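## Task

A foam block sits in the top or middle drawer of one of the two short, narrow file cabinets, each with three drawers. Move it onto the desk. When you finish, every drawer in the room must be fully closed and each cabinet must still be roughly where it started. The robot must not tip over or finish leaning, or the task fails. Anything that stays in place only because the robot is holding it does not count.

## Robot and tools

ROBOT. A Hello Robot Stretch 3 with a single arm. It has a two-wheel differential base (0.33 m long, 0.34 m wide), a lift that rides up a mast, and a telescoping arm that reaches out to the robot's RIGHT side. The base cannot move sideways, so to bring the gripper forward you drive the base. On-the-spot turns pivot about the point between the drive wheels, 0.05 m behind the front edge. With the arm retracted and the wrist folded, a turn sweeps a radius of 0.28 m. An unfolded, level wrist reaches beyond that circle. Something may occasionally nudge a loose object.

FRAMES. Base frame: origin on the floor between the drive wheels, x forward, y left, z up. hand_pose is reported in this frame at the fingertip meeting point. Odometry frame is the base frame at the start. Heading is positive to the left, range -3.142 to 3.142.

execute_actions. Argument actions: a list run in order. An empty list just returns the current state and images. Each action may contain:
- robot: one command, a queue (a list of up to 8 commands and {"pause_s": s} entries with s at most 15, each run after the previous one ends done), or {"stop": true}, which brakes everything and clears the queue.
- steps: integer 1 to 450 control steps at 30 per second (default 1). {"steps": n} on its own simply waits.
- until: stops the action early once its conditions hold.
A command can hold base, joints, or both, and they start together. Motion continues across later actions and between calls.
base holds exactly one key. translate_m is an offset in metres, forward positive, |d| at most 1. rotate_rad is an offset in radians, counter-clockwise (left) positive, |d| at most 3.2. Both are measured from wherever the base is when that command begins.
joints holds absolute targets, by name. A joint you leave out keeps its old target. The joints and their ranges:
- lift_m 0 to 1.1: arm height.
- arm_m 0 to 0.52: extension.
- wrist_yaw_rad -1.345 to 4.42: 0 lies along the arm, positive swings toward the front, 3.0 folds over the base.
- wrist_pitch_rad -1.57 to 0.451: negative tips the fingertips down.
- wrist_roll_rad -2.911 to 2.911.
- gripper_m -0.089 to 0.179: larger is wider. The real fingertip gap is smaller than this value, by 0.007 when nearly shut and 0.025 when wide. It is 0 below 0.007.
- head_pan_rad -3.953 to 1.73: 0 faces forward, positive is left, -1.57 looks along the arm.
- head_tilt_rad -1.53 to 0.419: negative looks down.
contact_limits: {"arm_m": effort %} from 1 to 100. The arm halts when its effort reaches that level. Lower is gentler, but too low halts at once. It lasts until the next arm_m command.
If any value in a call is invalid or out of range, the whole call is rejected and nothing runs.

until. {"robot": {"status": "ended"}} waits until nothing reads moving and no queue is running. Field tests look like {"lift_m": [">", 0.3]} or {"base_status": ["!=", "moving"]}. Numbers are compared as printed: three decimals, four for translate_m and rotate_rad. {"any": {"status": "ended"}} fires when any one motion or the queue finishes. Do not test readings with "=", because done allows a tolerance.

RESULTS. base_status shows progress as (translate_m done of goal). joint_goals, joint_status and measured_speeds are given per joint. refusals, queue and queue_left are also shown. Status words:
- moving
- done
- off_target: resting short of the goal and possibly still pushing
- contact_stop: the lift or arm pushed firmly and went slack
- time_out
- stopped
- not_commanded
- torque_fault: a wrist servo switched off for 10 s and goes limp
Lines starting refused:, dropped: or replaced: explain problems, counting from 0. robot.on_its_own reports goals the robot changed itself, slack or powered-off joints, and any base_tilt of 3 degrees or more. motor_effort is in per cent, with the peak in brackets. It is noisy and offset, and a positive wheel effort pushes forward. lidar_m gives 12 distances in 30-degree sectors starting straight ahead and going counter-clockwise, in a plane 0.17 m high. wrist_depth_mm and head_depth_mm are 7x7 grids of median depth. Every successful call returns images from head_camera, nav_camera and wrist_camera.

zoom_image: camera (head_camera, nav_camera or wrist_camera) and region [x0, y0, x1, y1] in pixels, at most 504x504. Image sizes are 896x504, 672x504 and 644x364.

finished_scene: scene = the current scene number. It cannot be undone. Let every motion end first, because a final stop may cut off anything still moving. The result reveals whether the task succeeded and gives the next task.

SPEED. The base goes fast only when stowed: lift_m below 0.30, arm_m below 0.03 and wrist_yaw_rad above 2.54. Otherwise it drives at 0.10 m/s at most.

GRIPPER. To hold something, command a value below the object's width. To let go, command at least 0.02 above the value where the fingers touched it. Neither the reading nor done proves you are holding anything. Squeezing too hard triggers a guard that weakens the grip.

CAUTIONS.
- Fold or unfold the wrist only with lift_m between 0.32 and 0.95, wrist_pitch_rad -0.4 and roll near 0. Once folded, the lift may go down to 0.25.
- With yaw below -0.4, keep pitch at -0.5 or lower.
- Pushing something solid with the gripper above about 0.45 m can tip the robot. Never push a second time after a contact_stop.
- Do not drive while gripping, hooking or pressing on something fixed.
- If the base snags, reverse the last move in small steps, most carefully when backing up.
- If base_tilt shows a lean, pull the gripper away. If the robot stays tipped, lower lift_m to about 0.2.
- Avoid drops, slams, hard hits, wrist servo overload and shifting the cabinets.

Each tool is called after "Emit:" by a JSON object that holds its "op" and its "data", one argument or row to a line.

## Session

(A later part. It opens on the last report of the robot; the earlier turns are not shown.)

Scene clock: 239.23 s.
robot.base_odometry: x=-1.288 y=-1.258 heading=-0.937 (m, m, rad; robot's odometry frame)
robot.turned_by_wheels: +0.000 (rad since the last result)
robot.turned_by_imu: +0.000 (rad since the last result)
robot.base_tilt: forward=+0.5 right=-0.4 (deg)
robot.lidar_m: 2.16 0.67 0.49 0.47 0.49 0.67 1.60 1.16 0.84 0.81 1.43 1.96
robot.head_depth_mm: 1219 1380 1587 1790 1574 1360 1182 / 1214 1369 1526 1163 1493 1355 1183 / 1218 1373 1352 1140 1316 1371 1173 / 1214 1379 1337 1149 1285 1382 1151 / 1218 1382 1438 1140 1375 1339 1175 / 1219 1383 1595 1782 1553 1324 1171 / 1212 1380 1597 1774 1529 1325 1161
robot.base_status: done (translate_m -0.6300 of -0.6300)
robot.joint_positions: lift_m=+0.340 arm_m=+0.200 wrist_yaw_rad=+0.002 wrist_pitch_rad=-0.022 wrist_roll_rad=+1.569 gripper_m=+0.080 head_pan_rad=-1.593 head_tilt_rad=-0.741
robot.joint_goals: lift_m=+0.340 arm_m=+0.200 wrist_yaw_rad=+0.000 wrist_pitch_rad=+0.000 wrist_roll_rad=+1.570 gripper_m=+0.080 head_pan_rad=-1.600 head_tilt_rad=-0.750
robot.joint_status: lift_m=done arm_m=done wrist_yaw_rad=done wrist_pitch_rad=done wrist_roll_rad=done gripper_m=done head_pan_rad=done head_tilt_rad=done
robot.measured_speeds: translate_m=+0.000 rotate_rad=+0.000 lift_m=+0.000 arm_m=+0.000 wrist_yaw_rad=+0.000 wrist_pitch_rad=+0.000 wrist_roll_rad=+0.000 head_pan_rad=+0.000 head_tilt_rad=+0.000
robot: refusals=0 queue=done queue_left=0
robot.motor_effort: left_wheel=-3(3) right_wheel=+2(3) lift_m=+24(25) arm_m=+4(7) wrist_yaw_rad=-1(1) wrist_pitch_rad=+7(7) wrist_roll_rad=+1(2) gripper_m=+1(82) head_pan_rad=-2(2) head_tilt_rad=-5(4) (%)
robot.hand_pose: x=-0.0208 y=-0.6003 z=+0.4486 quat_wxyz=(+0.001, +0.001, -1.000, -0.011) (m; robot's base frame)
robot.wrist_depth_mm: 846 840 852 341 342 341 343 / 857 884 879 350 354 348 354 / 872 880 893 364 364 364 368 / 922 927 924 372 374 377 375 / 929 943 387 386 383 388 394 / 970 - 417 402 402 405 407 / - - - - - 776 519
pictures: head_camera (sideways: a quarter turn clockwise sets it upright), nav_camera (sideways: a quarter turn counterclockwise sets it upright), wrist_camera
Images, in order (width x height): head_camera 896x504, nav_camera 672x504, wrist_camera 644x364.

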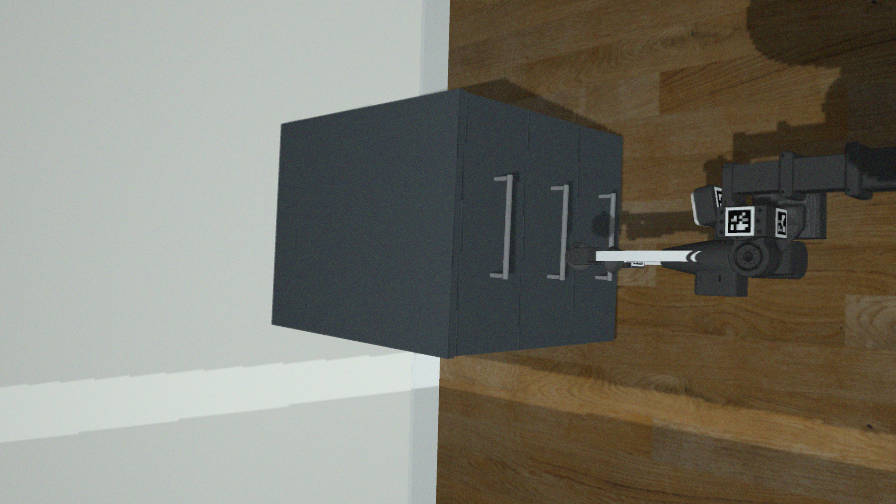

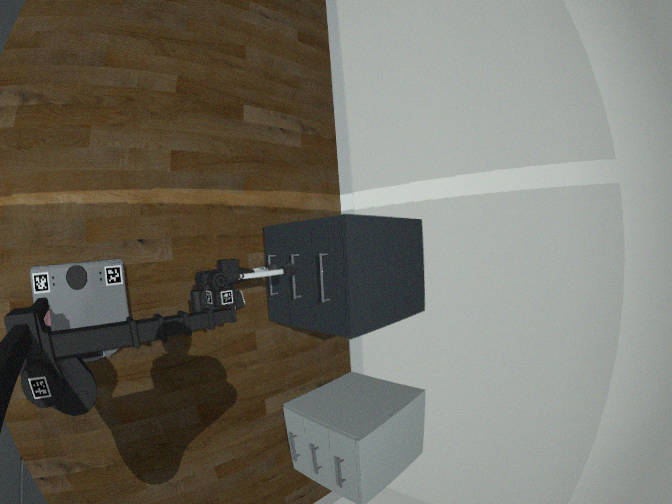

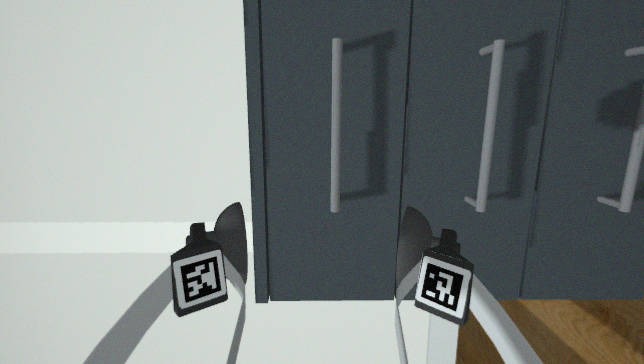

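Emit:
{"op": "execute_actions", "data": {
  "actions": [
    {"robot": {"base": {"translate_m": -0.044}, "joints": {"lift_m": 0.328, "arm_m": 0.31}}, "steps": 300, "until": {"robot": {"status": "ended"}}}
  ]
}}

Scene clock: 269.63 s.
robot.base_odometry: x=-1.314 y=-1.223 heading=-0.937 (m, m, rad; robot's odometry frame)
robot.turned_by_wheels: +0.000 (rad since the last result)
robot.turned_by_imu: +0.000 (rad since the last result)
robot.base_tilt: forward=+0.3 right=-0.8 (deg)
robot.lidar_m: 2.22 0.67 0.49 0.47 0.49 0.67 1.55 1.16 0.84 0.81 1.43 1.96
robot.head_depth_mm: 1211 1387 1576 1794 1575 1352 1183 / 1217 1382 1562 1744 1570 1358 1182 / 1215 1378 1357 1133 1312 1347 1176 / 1219 1378 1349 1140 1323 1287 1179 / 1213 1374 1342 1145 1329 1335 1175 / 1227 1378 1599 1723 1498 1324 1170 / 1212 1373 1596 1754 1535 1321 1162
robot.base_status: done (translate_m -0.0440 of -0.0440)
robot.joint_positions: lift_m=+0.328 arm_m=+0.310 wrist_yaw_rad=+0.002 wrist_pitch_rad=-0.022 wrist_roll_rad=+1.570 gripper_m=+0.080 head_pan_rad=-1.593 head_tilt_rad=-0.741
robot.joint_goals: lift_m=+0.328 arm_m=+0.310 wrist_yaw_rad=+0.000 wrist_pitch_rad=+0.000 wrist_roll_rad=+1.570 gripper_m=+0.080 head_pan_rad=-1.600 head_tilt_rad=-0.750
robot.joint_status: lift_m=done arm_m=done wrist_yaw_rad=done wrist_pitch_rad=done wrist_roll_rad=done gripper_m=done head_pan_rad=done head_tilt_rad=done
robot.measured_speeds: translate_m=+0.000 rotate_rad=+0.000 lift_m=+0.000 arm_m=+0.000 wrist_yaw_rad=+0.000 wrist_pitch_rad=+0.000 wrist_roll_rad=+0.000 head_pan_rad=+0.000 head_tilt_rad=+0.000
robot: refusals=0 queue=done queue_left=0
robot.motor_effort: left_wheel=-3(9) right_wheel=+2(5) lift_m=+19(24) arm_m=+4(2) wrist_yaw_rad=-1(1) wrist_pitch_rad=+7(7) wrist_roll_rad=+1(1) gripper_m=+0(0) head_pan_rad=-2(2) head_tilt_rad=-4(5) (%)
robot.hand_pose: x=-0.0208 y=-0.7103 z=+0.4370 quat_wxyz=(+0.001, +0.001, -1.000, -0.011) (m; robot's base frame)
robot.wrist_depth_mm: 752 748 236 238 239 241 241 / 780 773 246 244 246 246 246 / 790 809 253 252 254 256 256 / 807 813 262 258 263 265 266 / 842 825 271 271 269 271 275 / 849 878 280 280 281 282 285 / 907 896 294 291 296 294 297
pictures: head_camera (sideways: a quarter turn clockwise sets it upright), nav_camera (sideways: a quarter turn counterclockwise sets it upright), wrist_camera
Images, in order (width x height): head_camera 896x504, nav_camera 672x504, wrist_camera 644x364.

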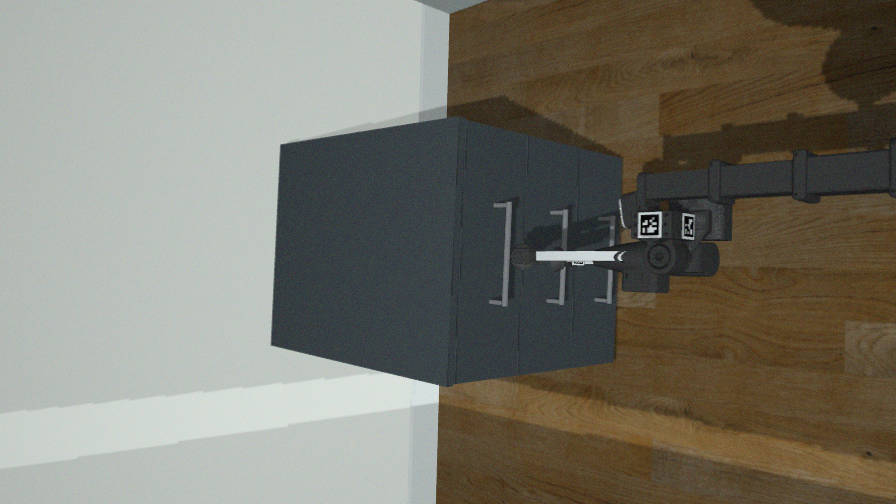

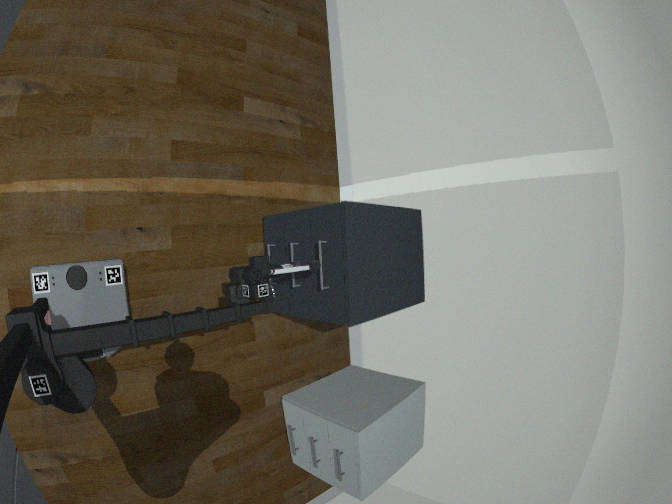

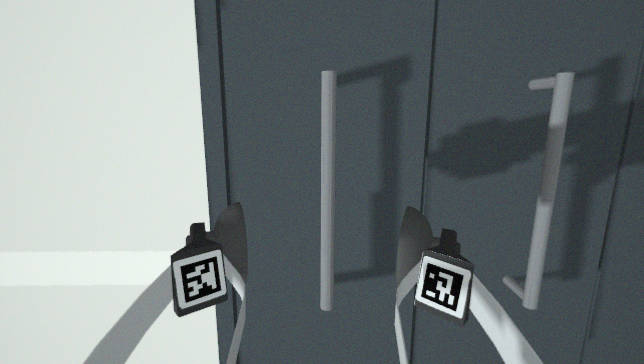

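Emit:
{"op": "execute_actions", "data": {
  "actions": [
    {"robot": {"joints": {"lift_m": 0.325, "arm_m": 0.378, "gripper_m": 0.05}, "contact_limits": {"arm_m": 20}}, "steps": 300, "until": {"robot": {"status": "ended"}}}
  ]
}}

Scene clock: 282.10 s.
robot.base_odometry: x=-1.314 y=-1.223 heading=-0.937 (m, m, rad; robot's odometry frame)
robot.turned_by_wheels: +0.000 (rad since the last result)
robot.turned_by_imu: +0.000 (rad since the last result)
robot.base_tilt: forward=+0.5 right=-0.7 (deg)
robot.lidar_m: 2.21 0.67 0.49 0.47 0.49 0.67 1.55 1.16 0.84 0.81 1.43 1.97
robot.head_depth_mm: 1206 1377 1594 1778 1572 1353 1178 / 1219 1381 1558 1743 1558 1343 1182 / 1214 1376 1357 1136 1270 1344 1179 / 1216 1391 1349 1132 1281 1321 1175 / 1216 1388 1336 1141 1321 1331 1174 / 1218 1376 1589 1737 1502 1322 1168 / 1216 1380 1596 1747 1528 1309 1163
robot.base_status: done (translate_m -0.0440 of -0.0440)
robot.joint_positions: lift_m=+0.325 arm_m=+0.378 wrist_yaw_rad=+0.002 wrist_pitch_rad=-0.022 wrist_roll_rad=+1.570 gripper_m=+0.050 head_pan_rad=-1.593 head_tilt_rad=-0.741
robot.joint_goals: lift_m=+0.325 arm_m=+0.378 wrist_yaw_rad=+0.000 wrist_pitch_rad=+0.000 wrist_roll_rad=+1.570 gripper_m=+0.050 head_pan_rad=-1.600 head_tilt_rad=-0.750
robot.joint_status: lift_m=done arm_m=done wrist_yaw_rad=done wrist_pitch_rad=done wrist_roll_rad=done gripper_m=done head_pan_rad=done head_tilt_rad=done
robot.measured_speeds: translate_m=+0.000 rotate_rad=+0.000 lift_m=+0.000 arm_m=+0.000 wrist_yaw_rad=+0.000 wrist_pitch_rad=+0.000 wrist_roll_rad=+0.000 head_pan_rad=+0.000 head_tilt_rad=+0.000
robot: refusals=0 queue=done queue_left=0
robot.motor_effort: left_wheel=-3(2) right_wheel=+3(3) lift_m=+19(20) arm_m=+4(5) wrist_yaw_rad=-1(1) wrist_pitch_rad=+7(7) wrist_roll_rad=+1(1) gripper_m=-1(81) head_pan_rad=-2(2) head_tilt_rad=-5(5) (%)
robot.contact_limits: arm_m 20 (drawing in: default 27, maximum 44; extending or still: default 37, maximum 60)
robot.hand_pose: x=-0.0208 y=-0.7783 z=+0.4340 quat_wxyz=(+0.001, +0.001, -1.000, -0.011) (m; robot's base frame)
robot.wrist_depth_mm: 687 678 173 174 176 177 177 / 701 697 179 179 181 183 183 / 734 737 185 185 187 188 190 / 739 748 192 191 194 195 194 / 770 766 197 198 201 201 201 / 798 802 - 204 - 209 208 / 816 821 213 213 216 216 214
pictures: head_camera (sideways: a quarter turn clockwise sets it upright), nav_camera (sideways: a quarter turn counterclockwise sets it upright), wrist_camera
Images, in order (width x height): head_camera 896x504, nav_camera 672x504, wrist_camera 644x364.

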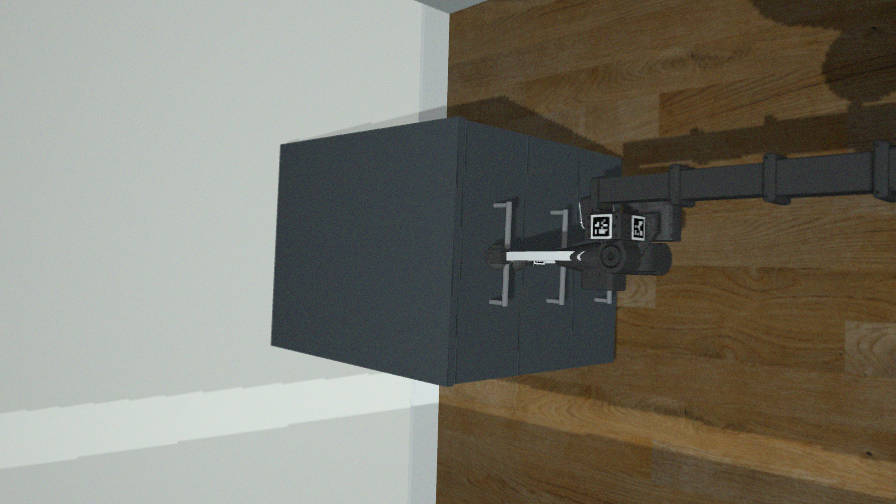

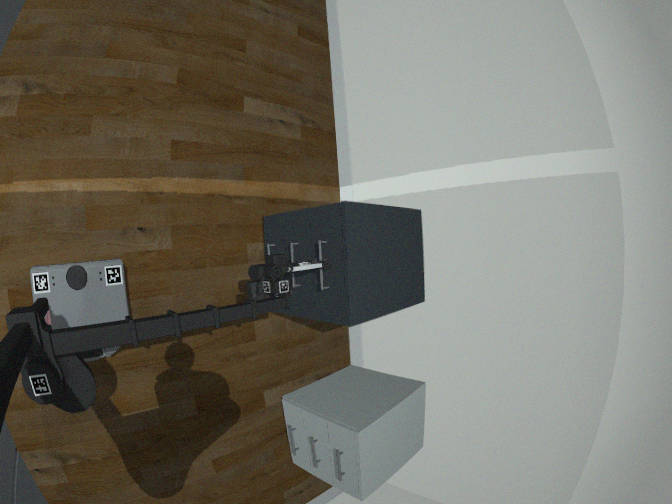

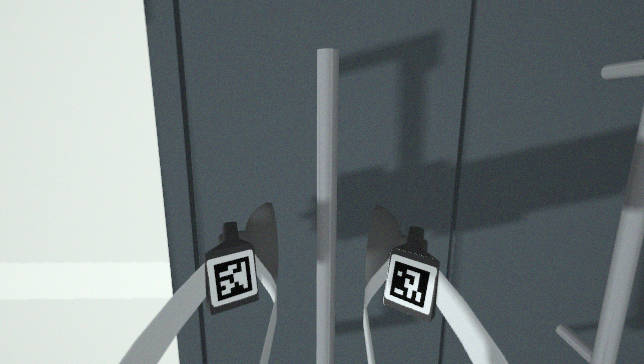

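Emit:
{"op": "execute_actions", "data": {
  "actions": [
    {"robot": [{"joints": {"gripper_m": -0.035}}, {"joints": {"arm_m": 0.30}}], "steps": 300, "until": {"robot": {"status": "ended"}}}
  ]
}}

Scene clock: 289.17 s.
robot.base_odometry: x=-1.314 y=-1.223 heading=-0.937 (m, m, rad; robot's odometry frame)
robot.turned_by_wheels: +0.000 (rad since the last result)
robot.turned_by_imu: +0.000 (rad since the last result)
robot.base_tilt: forward=+0.5 right=-0.6 (deg)
robot.lidar_m: 2.21 0.67 0.49 0.47 0.49 0.67 1.55 1.16 0.84 0.81 1.43 1.96
robot.head_depth_mm: 1214 1375 1589 1804 1569 1353 1187 / 1221 1381 1563 1746 1533 1344 1175 / 1222 1388 1359 1158 1312 1356 1168 / 1217 1382 1354 1151 1330 1285 1176 / 1215 1382 1343 1153 1327 1327 1173 / 1220 1390 1599 1742 1491 1336 1169 / 1217 1385 1591 1748 1539 1319 1158
robot.base_status: done (translate_m -0.0440 of -0.0440)
robot.joint_positions: lift_m=+0.325 arm_m=+0.300 wrist_yaw_rad=+0.007 wrist_pitch_rad=-0.025 wrist_roll_rad=+1.570 gripper_m=-0.034 head_pan_rad=-1.593 head_tilt_rad=-0.741
robot.joint_goals: lift_m=+0.325 arm_m=+0.300 wrist_yaw_rad=+0.000 wrist_pitch_rad=+0.000 wrist_roll_rad=+1.570 gripper_m=-0.035 head_pan_rad=-1.600 head_tilt_rad=-0.750
robot.joint_status: lift_m=done arm_m=done wrist_yaw_rad=done wrist_pitch_rad=done wrist_roll_rad=done gripper_m=done head_pan_rad=done head_tilt_rad=done
robot.measured_speeds: translate_m=+0.000 rotate_rad=+0.000 lift_m=+0.000 arm_m=+0.000 wrist_yaw_rad=+0.000 wrist_pitch_rad=+0.000 wrist_roll_rad=+0.000 head_pan_rad=+0.000 head_tilt_rad=+0.000
robot: refusals=0 queue=done queue_left=0
robot.motor_effort: left_wheel=+0(2) right_wheel=-2(2) lift_m=+19(19) arm_m=-5(11) wrist_yaw_rad=-5(5) wrist_pitch_rad=+8(9) wrist_roll_rad=+1(1) gripper_m=-13(89) head_pan_rad=-2(3) head_tilt_rad=-5(5) (%)
robot.hand_pose: x=-0.0195 y=-0.7009 z=+0.4330 quat_wxyz=(+0.001, +0.004, -1.000, -0.013) (m; robot's base frame)
robot.wrist_depth_mm: 761 768 173 174 175 247 251 / 776 778 179 179 181 253 259 / 794 811 184 185 188 264 267 / 825 825 192 192 195 274 276 / 838 841 198 - 201 286 287 / 890 874 206 - 209 295 296 / 890 905 216 215 219 308 312
pictures: head_camera (sideways: a quarter turn clockwise sets it upright), nav_camera (sideways: a quarter turn counterclockwise sets it upright), wrist_camera
Images, in order (width x height): head_camera 896x504, nav_camera 672x504, wrist_camera 644x364.

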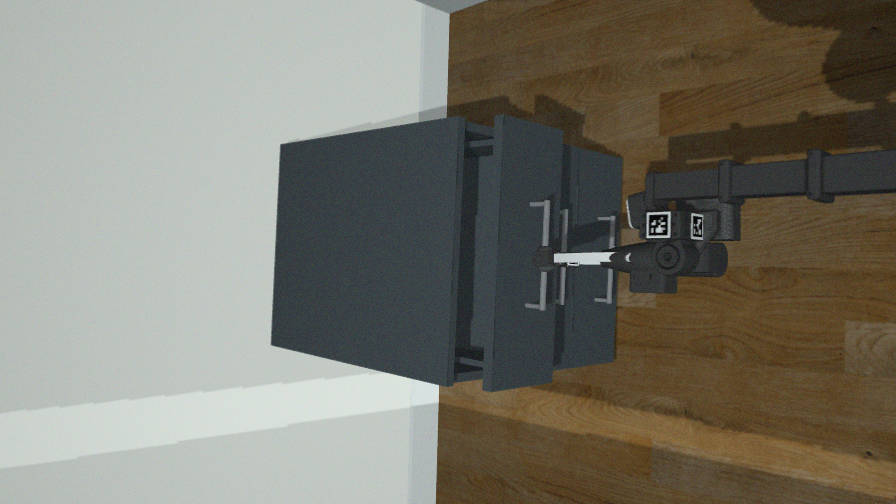

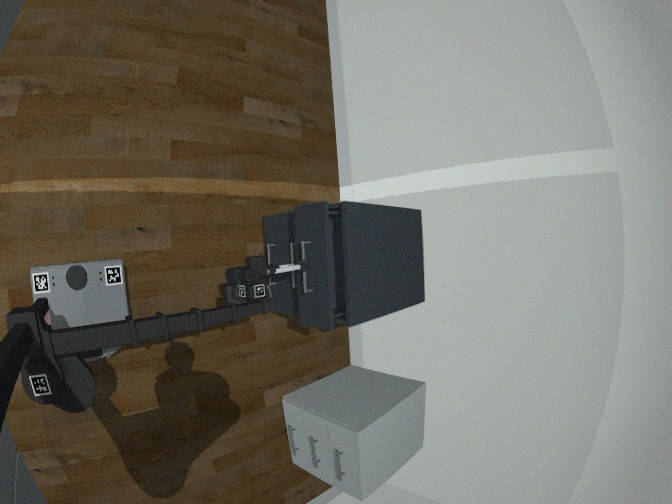

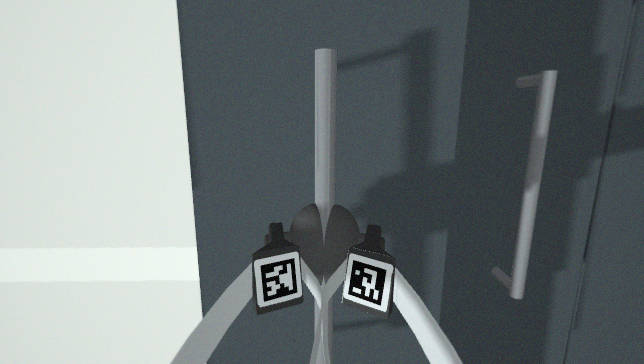

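Emit:
{"op": "execute_actions", "data": {
  "actions": [
    {"robot": {"joints": {"arm_m": 0.07, "head_tilt_rad": -0.9}, "contact_limits": {"arm_m": 18}}, "steps": 300, "until": {"robot": {"status": "ended"}}}
  ]
}}

Scene clock: 301.07 s.
robot.base_odometry: x=-1.314 y=-1.223 heading=-0.937 (m, m, rad; robot's odometry frame)
robot.turned_by_wheels: +0.000 (rad since the last result)
robot.turned_by_imu: +0.000 (rad since the last result)
robot.base_tilt: forward=+0.4 right=-0.8 (deg)
robot.lidar_m: 2.21 0.67 0.49 0.47 0.49 0.67 1.55 1.16 0.84 0.81 1.43 1.96
robot.head_depth_mm: 1284 1506 1764 1634 1424 1267 1139 / 1290 1460 1689 1586 1376 1275 1137 / 1281 1326 1176 1143 1017 1280 - / 1284 1320 1164 1141 979 1301 1136 / 1293 1309 1149 1138 1333 1256 1128 / 1284 1496 1728 1561 1358 1247 1124 / 1290 1499 1726 1585 1399 1241 1121
robot.base_status: done (translate_m -0.0440 of -0.0440)
robot.joint_positions: lift_m=+0.325 arm_m=+0.070 wrist_yaw_rad=+0.034 wrist_pitch_rad=-0.028 wrist_roll_rad=+1.570 gripper_m=-0.034 head_pan_rad=-1.593 head_tilt_rad=-0.889
robot.joint_goals: lift_m=+0.325 arm_m=+0.070 wrist_yaw_rad=+0.044 wrist_pitch_rad=+0.000 wrist_roll_rad=+1.570 gripper_m=-0.035 head_pan_rad=-1.600 head_tilt_rad=-0.900
robot.joint_status: lift_m=done arm_m=done wrist_yaw_rad=done wrist_pitch_rad=done wrist_roll_rad=done gripper_m=done head_pan_rad=done head_tilt_rad=done
robot.measured_speeds: translate_m=+0.000 rotate_rad=+0.000 lift_m=+0.000 arm_m=+0.000 wrist_yaw_rad=+0.000 wrist_pitch_rad=+0.000 wrist_roll_rad=+0.000 head_pan_rad=+0.000 head_tilt_rad=+0.000
robot: refusals=0 queue=done queue_left=0
robot.on_its_own: wrist_yaw_rad is held at +0.044, not at your +0.000, by its stall guard, which is not easing now
robot.motor_effort: left_wheel=-3(3) right_wheel=+4(8) lift_m=+19(19) arm_m=-4(4) wrist_yaw_rad=+7(18) wrist_pitch_rad=+9(9) wrist_roll_rad=+0(1) gripper_m=-15(15) head_pan_rad=-2(2) head_tilt_rad=-6(24) (%)
robot.contact_limits: arm_m 18 (drawing in: default 27, maximum 44; extending or still: default 37, maximum 60)
robot.hand_pose: x=-0.0126 y=-0.4706 z=+0.4323 quat_wxyz=(+0.001, +0.017, -1.000, -0.014) (m; robot's base frame)
robot.wrist_depth_mm: 954 948 171 172 173 453 456 / - - 177 177 180 470 475 / - - 184 184 186 497 486 / - - 191 191 193 509 503 / - - 199 - 202 531 500 / - - 206 - 210 685 503 / - - 217 217 221 729 505
pictures: head_camera (sideways: a quarter turn clockwise sets it upright), nav_camera (sideways: a quarter turn counterclockwise sets it upright), wrist_camera
Images, in order (width x height): head_camera 896x504, nav_camera 672x504, wrist_camera 644x364.

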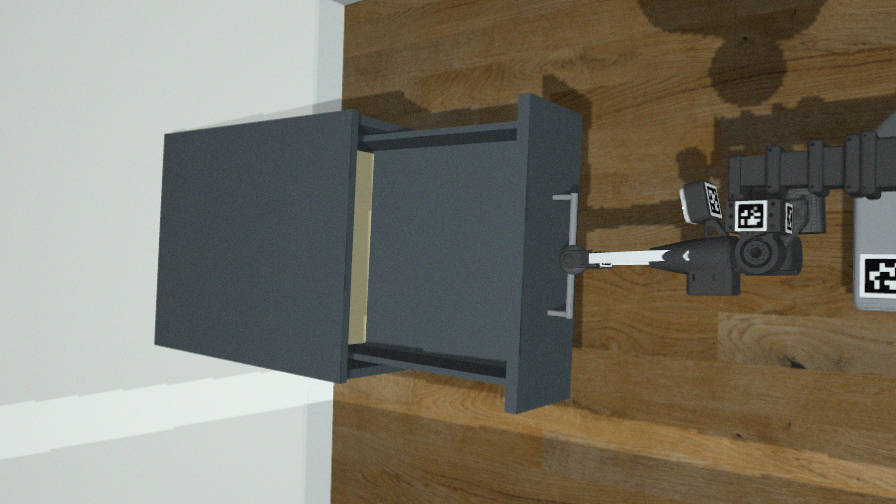

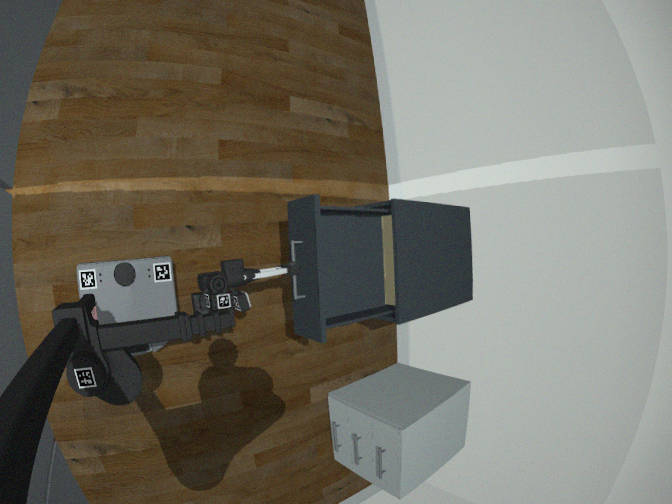

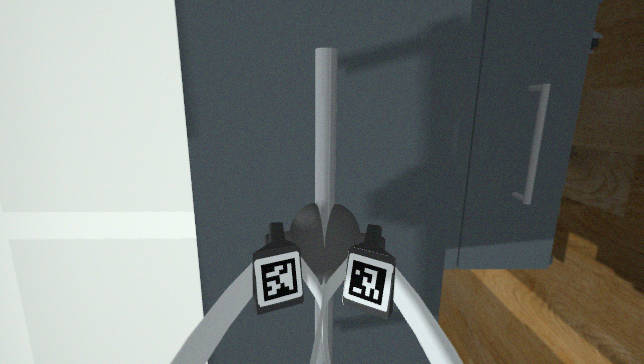

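Emit:
{"op": "zoom_image", "data": {
  "camera": "head_camera",
  "region": [320, 80, 620, 430]
}}

Region (320, 80, 620, 430) of head_camera's 896x504 image, scaled by 1.440, with more detail than that image has; it fills the left 432 columns of this view, and the rest is white.

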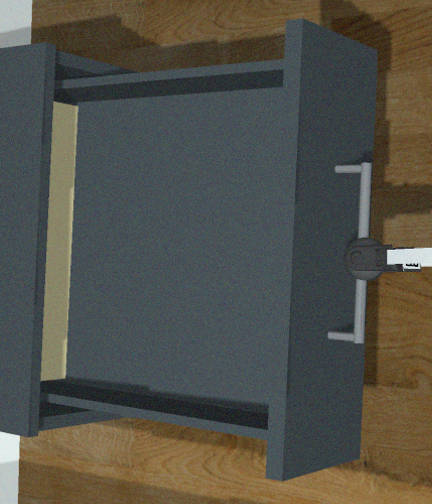

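Emit:
{"op": "execute_actions", "data": {
  "actions": [
    {"robot": [{"joints": {"arm_m": 0.225, "wrist_yaw_rad": 0.025}}, {"joints": {"arm_m": 0.381, "wrist_yaw_rad": 0.008}, "contact_limits": {"arm_m": 20}}], "steps": 300, "until": {"robot": {"status": "ended"}}}
  ]
}}

Scene clock: 334.83 s.
robot.base_odometry: x=-1.314 y=-1.223 heading=-0.937 (m, m, rad; robot's odometry frame)
robot.turned_by_wheels: +0.000 (rad since the last result)
robot.turned_by_imu: +0.000 (rad since the last result)
robot.base_tilt: forward=+0.7 right=-0.7 (deg)
robot.lidar_m: 2.21 0.67 0.49 0.47 0.49 0.67 1.55 1.16 0.84 0.81 1.43 1.96
robot.head_depth_mm: 1277 1498 1771 1642 1422 1270 1147 / 1289 1452 1697 1585 1419 1269 1137 / 1282 1339 1120 1231 1417 1245 1152 / 1288 1318 1128 1243 1383 1258 1146 / 1283 1304 1124 1303 1400 1257 1133 / 1280 1502 1713 1560 1395 1251 1130 / 1287 1498 1741 1589 1392 1243 1124
robot.base_status: done (translate_m -0.0440 of -0.0440)
robot.joint_positions: lift_m=+0.325 arm_m=+0.380 wrist_yaw_rad=+0.008 wrist_pitch_rad=-0.030 wrist_roll_rad=+1.570 gripper_m=-0.034 head_pan_rad=-1.593 head_tilt_rad=-0.889
robot.joint_goals: lift_m=+0.325 arm_m=+0.381 wrist_yaw_rad=+0.008 wrist_pitch_rad=+0.000 wrist_roll_rad=+1.570 gripper_m=-0.035 head_pan_rad=-1.600 head_tilt_rad=-0.900
robot.joint_status: lift_m=done arm_m=done wrist_yaw_rad=done wrist_pitch_rad=done wrist_roll_rad=done gripper_m=done head_pan_rad=done head_tilt_rad=done
robot.measured_speeds: translate_m=+0.000 rotate_rad=+0.000 lift_m=+0.000 arm_m=+0.000 wrist_yaw_rad=+0.000 wrist_pitch_rad=+0.000 wrist_roll_rad=+0.000 head_pan_rad=+0.000 head_tilt_rad=+0.000
robot: refusals=0 queue=done queue_left=0
robot.motor_effort: left_wheel=-4(7) right_wheel=+2(9) lift_m=+19(19) arm_m=+12(18) wrist_yaw_rad=+0(7) wrist_pitch_rad=+10(10) wrist_roll_rad=+1(1) gripper_m=-14(14) head_pan_rad=-2(2) head_tilt_rad=-5(6) (%)
robot.contact_limits: arm_m 20 (drawing in: default 27, maximum 44; extending or still: default 37, maximum 60)
robot.hand_pose: x=-0.0193 y=-0.7804 z=+0.4319 quat_wxyz=(+0.001, +0.004, -1.000, -0.015) (m; robot's base frame)
robot.wrist_depth_mm: 684 687 172 173 175 176 178 / 698 700 178 179 181 182 184 / 727 739 184 185 187 189 189 / 746 738 191 191 194 195 195 / 766 772 198 164 201 203 202 / 781 786 204 - 208 210 211 / 807 822 213 215 217 219 219
pictures: head_camera (sideways: a quarter turn clockwise sets it upright), nav_camera (sideways: a quarter turn counterclockwise sets it upright), wrist_camera
Images, in order (width x height): head_camera 896x504, nav_camera 672x504, wrist_camera 644x364.

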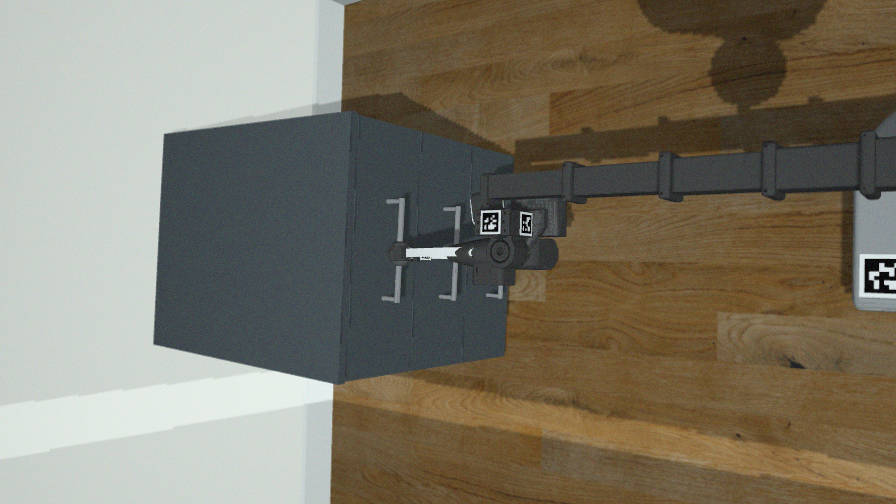

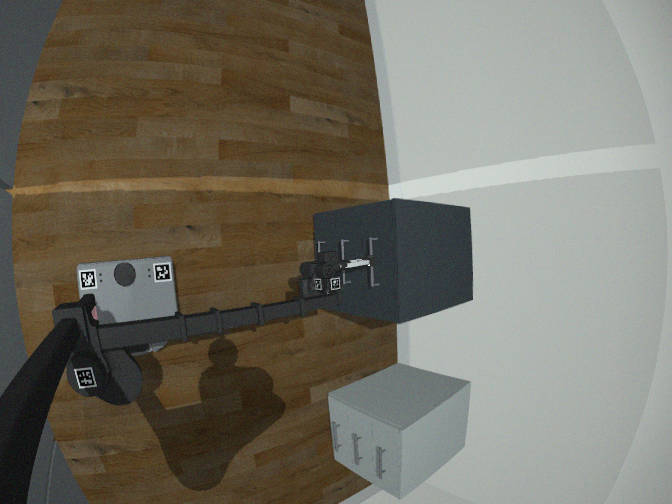

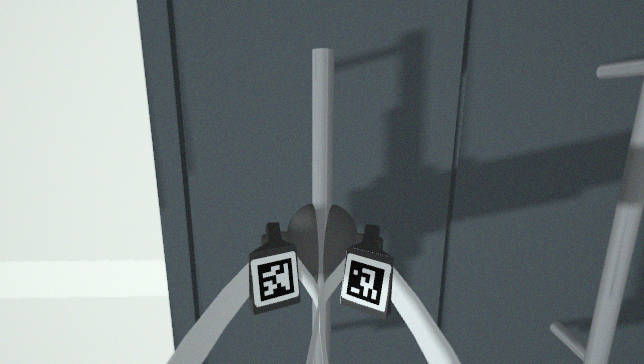

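Emit:
{"op": "execute_actions", "data": {
  "actions": [
    {"robot": [{"joints": {"gripper_m": 0.06}}, {"joints": {"arm_m": 0.32, "wrist_yaw_rad": 0.0}}, {"base": {"rotate_rad": -0.025}, "joints": {"lift_m": 0.174}}], "steps": 300, "until": {"robot": {"status": "ended"}}}
  ]
}}

Scene clock: 349.20 s.
robot.base_odometry: x=-1.314 y=-1.223 heading=-0.962 (m, m, rad; robot's odometry frame)
robot.turned_by_wheels: -0.025 (rad since the last result)
robot.turned_by_imu: -0.025 (rad since the last result)
robot.base_tilt: forward=+0.5 right=-0.5 (deg)
robot.lidar_m: 2.21 0.69 0.49 0.47 0.49 0.65 1.55 1.20 1.07 0.81 1.42 1.91
robot.head_depth_mm: 1279 1507 1756 1623 1424 1257 1144 / 1294 1502 1750 1623 1429 1270 1141 / 1289 1331 1125 1285 1437 1259 1147 / 1286 1314 1136 1293 1457 1255 1146 / 1284 1310 1122 1291 1407 1249 1128 / 1286 1453 1649 1556 1396 1251 1124 / 1282 1497 1744 1582 1398 1251 1117
robot.base_status: done (rotate_rad -0.0250 of -0.0250)
robot.joint_positions: lift_m=+0.174 arm_m=+0.320 wrist_yaw_rad=+0.002 wrist_pitch_rad=-0.022 wrist_roll_rad=+1.570 gripper_m=+0.060 head_pan_rad=-1.593 head_tilt_rad=-0.889
robot.joint_goals: lift_m=+0.174 arm_m=+0.320 wrist_yaw_rad=+0.000 wrist_pitch_rad=+0.000 wrist_roll_rad=+1.570 gripper_m=+0.060 head_pan_rad=-1.600 head_tilt_rad=-0.900
robot.joint_status: lift_m=done arm_m=done wrist_yaw_rad=done wrist_pitch_rad=done wrist_roll_rad=done gripper_m=done head_pan_rad=done head_tilt_rad=done
robot.measured_speeds: translate_m=+0.000 rotate_rad=+0.000 lift_m=+0.000 arm_m=+0.000 wrist_yaw_rad=+0.000 wrist_pitch_rad=+0.000 wrist_roll_rad=+0.000 head_pan_rad=+0.000 head_tilt_rad=+0.000
robot: refusals=0 queue=done queue_left=0
robot.motor_effort: left_wheel=+1(3) right_wheel=+0(4) lift_m=+19(18) arm_m=-4(11) wrist_yaw_rad=-1(3) wrist_pitch_rad=+7(10) wrist_roll_rad=+1(1) gripper_m=+0(84) head_pan_rad=-2(2) head_tilt_rad=-5(5) (%)
robot.hand_pose: x=-0.0208 y=-0.7209 z=+0.2829 quat_wxyz=(+0.001, +0.001, -1.000, -0.011) (m; robot's base frame)
robot.wrist_depth_mm: 228 230 231 232 233 234 235 / 235 236 236 237 239 241 243 / 239 244 243 244 247 249 248 / 247 249 252 252 254 255 257 / 255 257 259 259 261 263 268 / 265 265 270 267 - 272 278 / 276 273 275 276 281 280 288
pictures: head_camera (sideways: a quarter turn clockwise sets it upright), nav_camera (sideways: a quarter turn counterclockwise sets it upright), wrist_camera
Images, in order (width x height): head_camera 896x504, nav_camera 672x504, wrist_camera 644x364.

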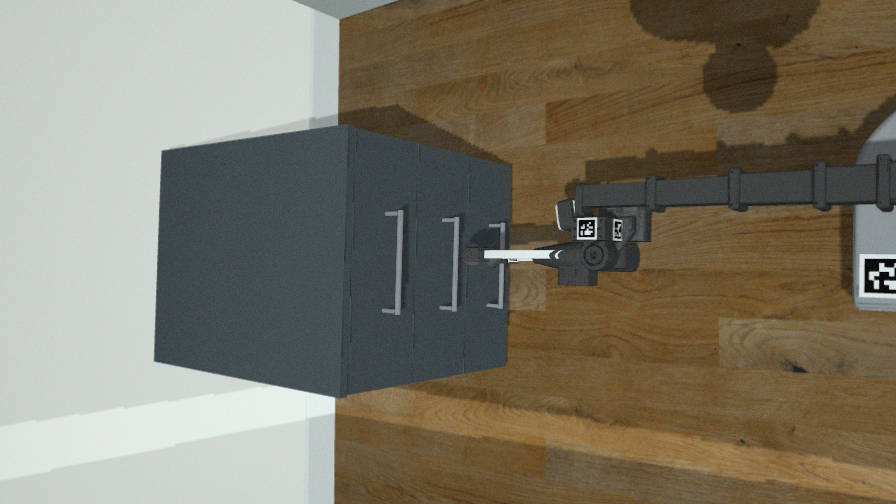

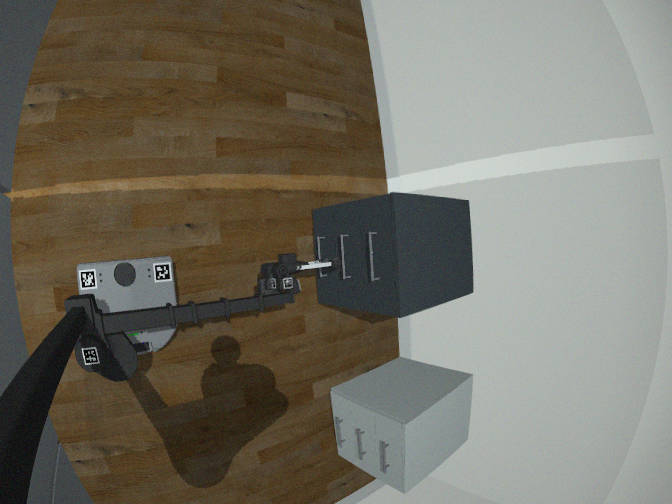

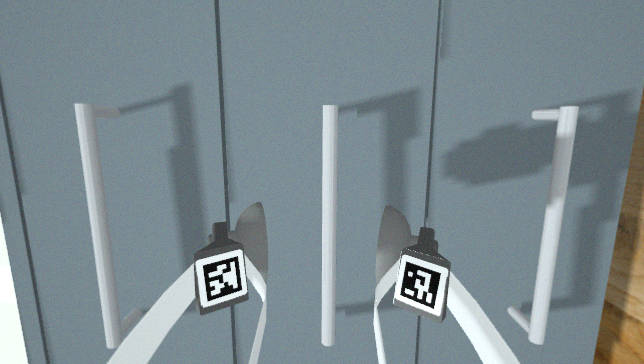

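Emit:
{"op": "execute_actions", "data": {
  "actions": [
    {"robot": [{"joints": {"lift_m": 0.168, "arm_m": 0.380}, "contact_limits": {"arm_m": 20}}, {"joints": {"gripper_m": -0.035}}, {"joints": {"arm_m": 0.07, "head_tilt_rad": -0.95}, "contact_limits": {"arm_m": 18}}], "steps": 400, "until": {"robot": {"status": "ended"}}}
  ]
}}

Scene clock: 363.30 s.
robot.base_odometry: x=-1.314 y=-1.223 heading=-0.962 (m, m, rad; robot's odometry frame)
robot.turned_by_wheels: +0.000 (rad since the last result)
robot.turned_by_imu: +0.000 (rad since the last result)
robot.base_tilt: forward=+0.4 right=-0.6 (deg)
robot.lidar_m: 2.22 0.69 0.49 0.47 0.49 0.66 1.55 1.20 1.07 0.81 1.42 1.91
robot.head_depth_mm: 1313 1557 1751 1565 1391 1255 1135 / 1319 1521 1738 1562 1379 1237 1147 / 1309 1231 1126 1266 1203 1254 - / 1311 1225 1126 1262 1196 1271 - / 1320 1223 1106 1260 1199 1222 1126 / 1307 1511 1651 1500 1328 1220 1118 / 1302 1541 1704 1523 1361 1226 1113
robot.base_status: done (rotate_rad -0.0249 of -0.0250)
robot.joint_positions: lift_m=+0.168 arm_m=+0.070 wrist_yaw_rad=+0.006 wrist_pitch_rad=-0.023 wrist_roll_rad=+1.570 gripper_m=-0.034 head_pan_rad=-1.593 head_tilt_rad=-0.938
robot.joint_goals: lift_m=+0.168 arm_m=+0.070 wrist_yaw_rad=+0.000 wrist_pitch_rad=+0.000 wrist_roll_rad=+1.570 gripper_m=-0.035 head_pan_rad=-1.600 head_tilt_rad=-0.950
robot.joint_status: lift_m=done arm_m=done wrist_yaw_rad=done wrist_pitch_rad=done wrist_roll_rad=done gripper_m=done head_pan_rad=done head_tilt_rad=done
robot.measured_speeds: translate_m=+0.000 rotate_rad=+0.000 lift_m=+0.000 arm_m=+0.000 wrist_yaw_rad=+0.000 wrist_pitch_rad=+0.000 wrist_roll_rad=+0.000 head_pan_rad=+0.000 head_tilt_rad=+0.000
robot: refusals=0 queue=done queue_left=0
robot.motor_effort: left_wheel=+3(2) right_wheel=-2(3) lift_m=+19(17) arm_m=-5(10) wrist_yaw_rad=-4(4) wrist_pitch_rad=+7(8) wrist_roll_rad=+1(1) gripper_m=-13(90) head_pan_rad=-2(2) head_tilt_rad=-6(15) (%)
robot.contact_limits: arm_m 18 (drawing in: default 27, maximum 44; extending or still: default 37, maximum 60)
robot.hand_pose: x=-0.0198 y=-0.4709 z=+0.2766 quat_wxyz=(+0.001, +0.003, -1.000, -0.012) (m; robot's base frame)
robot.wrist_depth_mm: 957 954 178 178 179 469 322 / - - 182 183 184 473 321 / - - 188 188 190 473 321 / - - 194 195 196 474 323 / - - 200 - 201 475 323 / - - 207 - 210 476 322 / - - 215 215 218 475 322
pictures: head_camera (sideways: a quarter turn clockwise sets it upright), nav_camera (sideways: a quarter turn counterclockwise sets it upright), wrist_camera
Images, in order (width x height): head_camera 896x504, nav_camera 672x504, wrist_camera 644x364.

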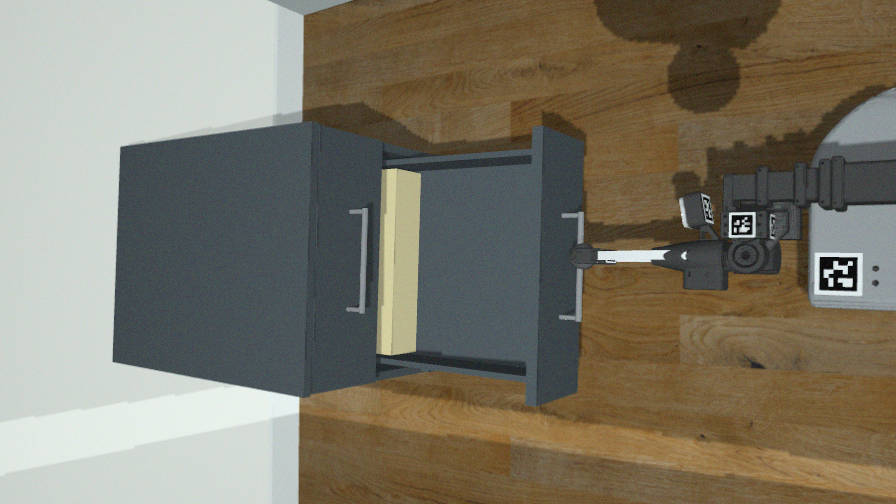

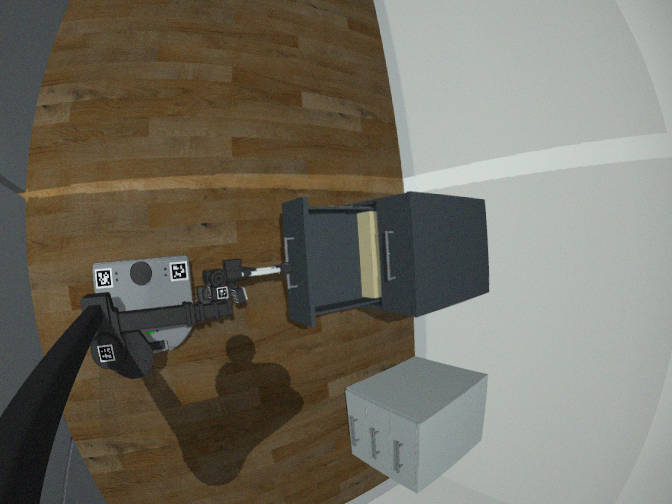

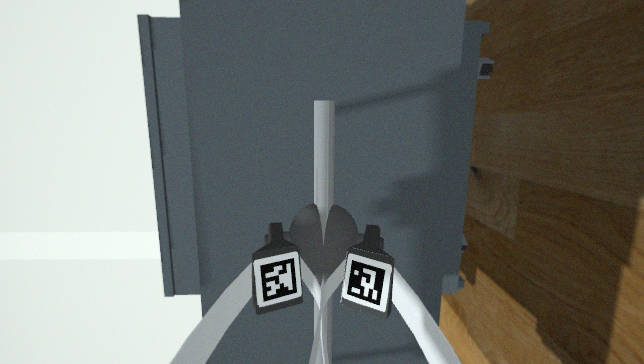

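Emit:
{"op": "execute_actions", "data": {
  "actions": [
    {"robot": {"joints": {"arm_m": 0.381}, "contact_limits": {"arm_m": 20}}, "steps": 300, "until": {"robot": {"status": "ended"}}}
  ]
}}

Scene clock: 373.27 s.
robot.base_odometry: x=-1.314 y=-1.223 heading=-0.962 (m, m, rad; robot's odometry frame)
robot.turned_by_wheels: +0.000 (rad since the last result)
robot.turned_by_imu: +0.000 (rad since the last result)
robot.base_tilt: forward=+0.5 right=-0.5 (deg)
robot.lidar_m: 2.21 0.69 0.49 0.47 0.49 0.66 1.55 1.19 1.07 0.81 1.43 1.91
robot.head_depth_mm: 1314 1572 1749 1570 1386 1257 1139 / 1320 1522 1724 1563 1387 1249 1142 / 1313 1230 1113 1377 1383 1247 - / 1320 1225 1116 1330 1343 1238 1158 / 1309 1226 1108 1384 1372 1238 1126 / 1307 1494 1644 1510 1369 1234 1118 / 1314 1547 1713 1533 1360 1225 1113
robot.base_status: done (rotate_rad -0.0249 of -0.0250)
robot.joint_positions: lift_m=+0.168 arm_m=+0.380 wrist_yaw_rad=+0.003 wrist_pitch_rad=-0.025 wrist_roll_rad=+1.570 gripper_m=-0.034 head_pan_rad=-1.593 head_tilt_rad=-0.939
robot.joint_goals: lift_m=+0.168 arm_m=+0.381 wrist_yaw_rad=+0.000 wrist_pitch_rad=+0.000 wrist_roll_rad=+1.570 gripper_m=-0.035 head_pan_rad=-1.600 head_tilt_rad=-0.950
robot.joint_status: lift_m=done arm_m=done wrist_yaw_rad=done wrist_pitch_rad=done wrist_roll_rad=done gripper_m=done head_pan_rad=done head_tilt_rad=done
robot.measured_speeds: translate_m=+0.000 rotate_rad=+0.000 lift_m=+0.000 arm_m=+0.000 wrist_yaw_rad=+0.000 wrist_pitch_rad=+0.000 wrist_roll_rad=+0.000 head_pan_rad=+0.000 head_tilt_rad=+0.000
robot: refusals=0 queue=done queue_left=0
robot.motor_effort: left_wheel=+1(2) right_wheel=-2(4) lift_m=+19(18) arm_m=+14(16) wrist_yaw_rad=-2(4) wrist_pitch_rad=+8(9) wrist_roll_rad=+1(1) gripper_m=-14(15) head_pan_rad=-2(3) head_tilt_rad=-6(6) (%)
robot.contact_limits: arm_m 20 (drawing in: default 27, maximum 44; extending or still: default 37, maximum 60)
robot.hand_pose: x=-0.0205 y=-0.7804 z=+0.2762 quat_wxyz=(+0.001, +0.002, -1.000, -0.013) (m; robot's base frame)
robot.wrist_depth_mm: 174 176 176 177 179 180 181 / 179 181 181 182 183 185 186 / 184 186 187 188 188 190 190 / 191 191 192 193 196 196 196 / 197 197 199 182 202 204 203 / 202 204 205 - 208 210 210 / 209 211 213 213 216 216 216
pictures: head_camera (sideways: a quarter turn clockwise sets it upright), nav_camera (sideways: a quarter turn counterclockwise sets it upright), wrist_camera
Images, in order (width x height): head_camera 896x504, nav_camera 672x504, wrist_camera 644x364.

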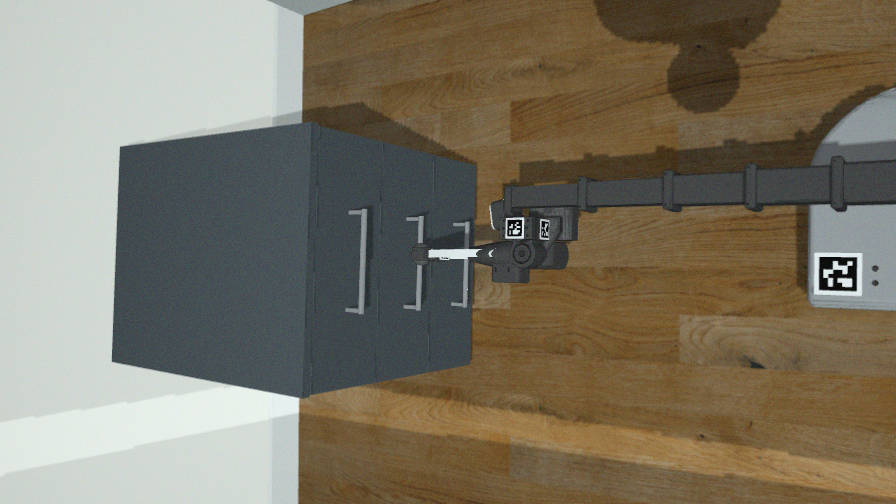

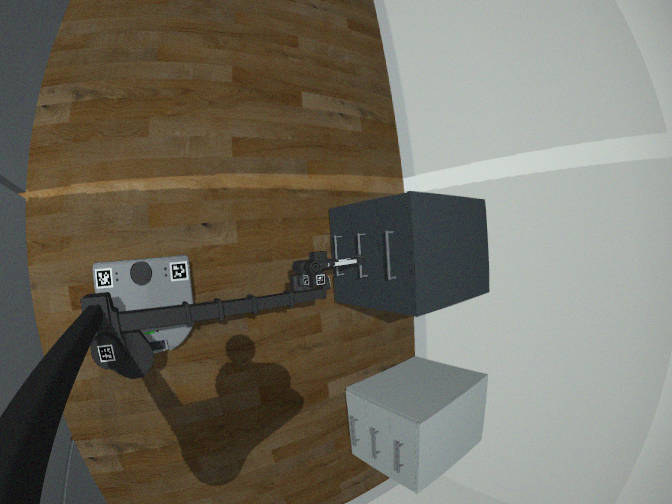

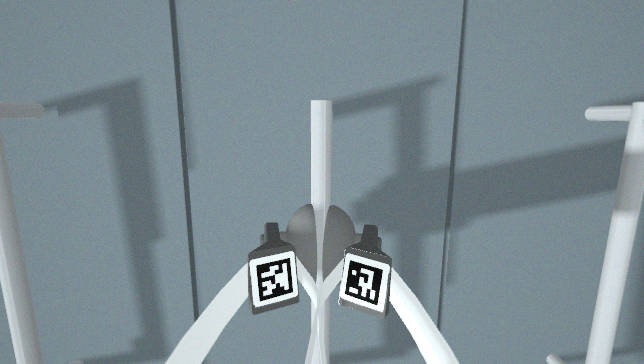

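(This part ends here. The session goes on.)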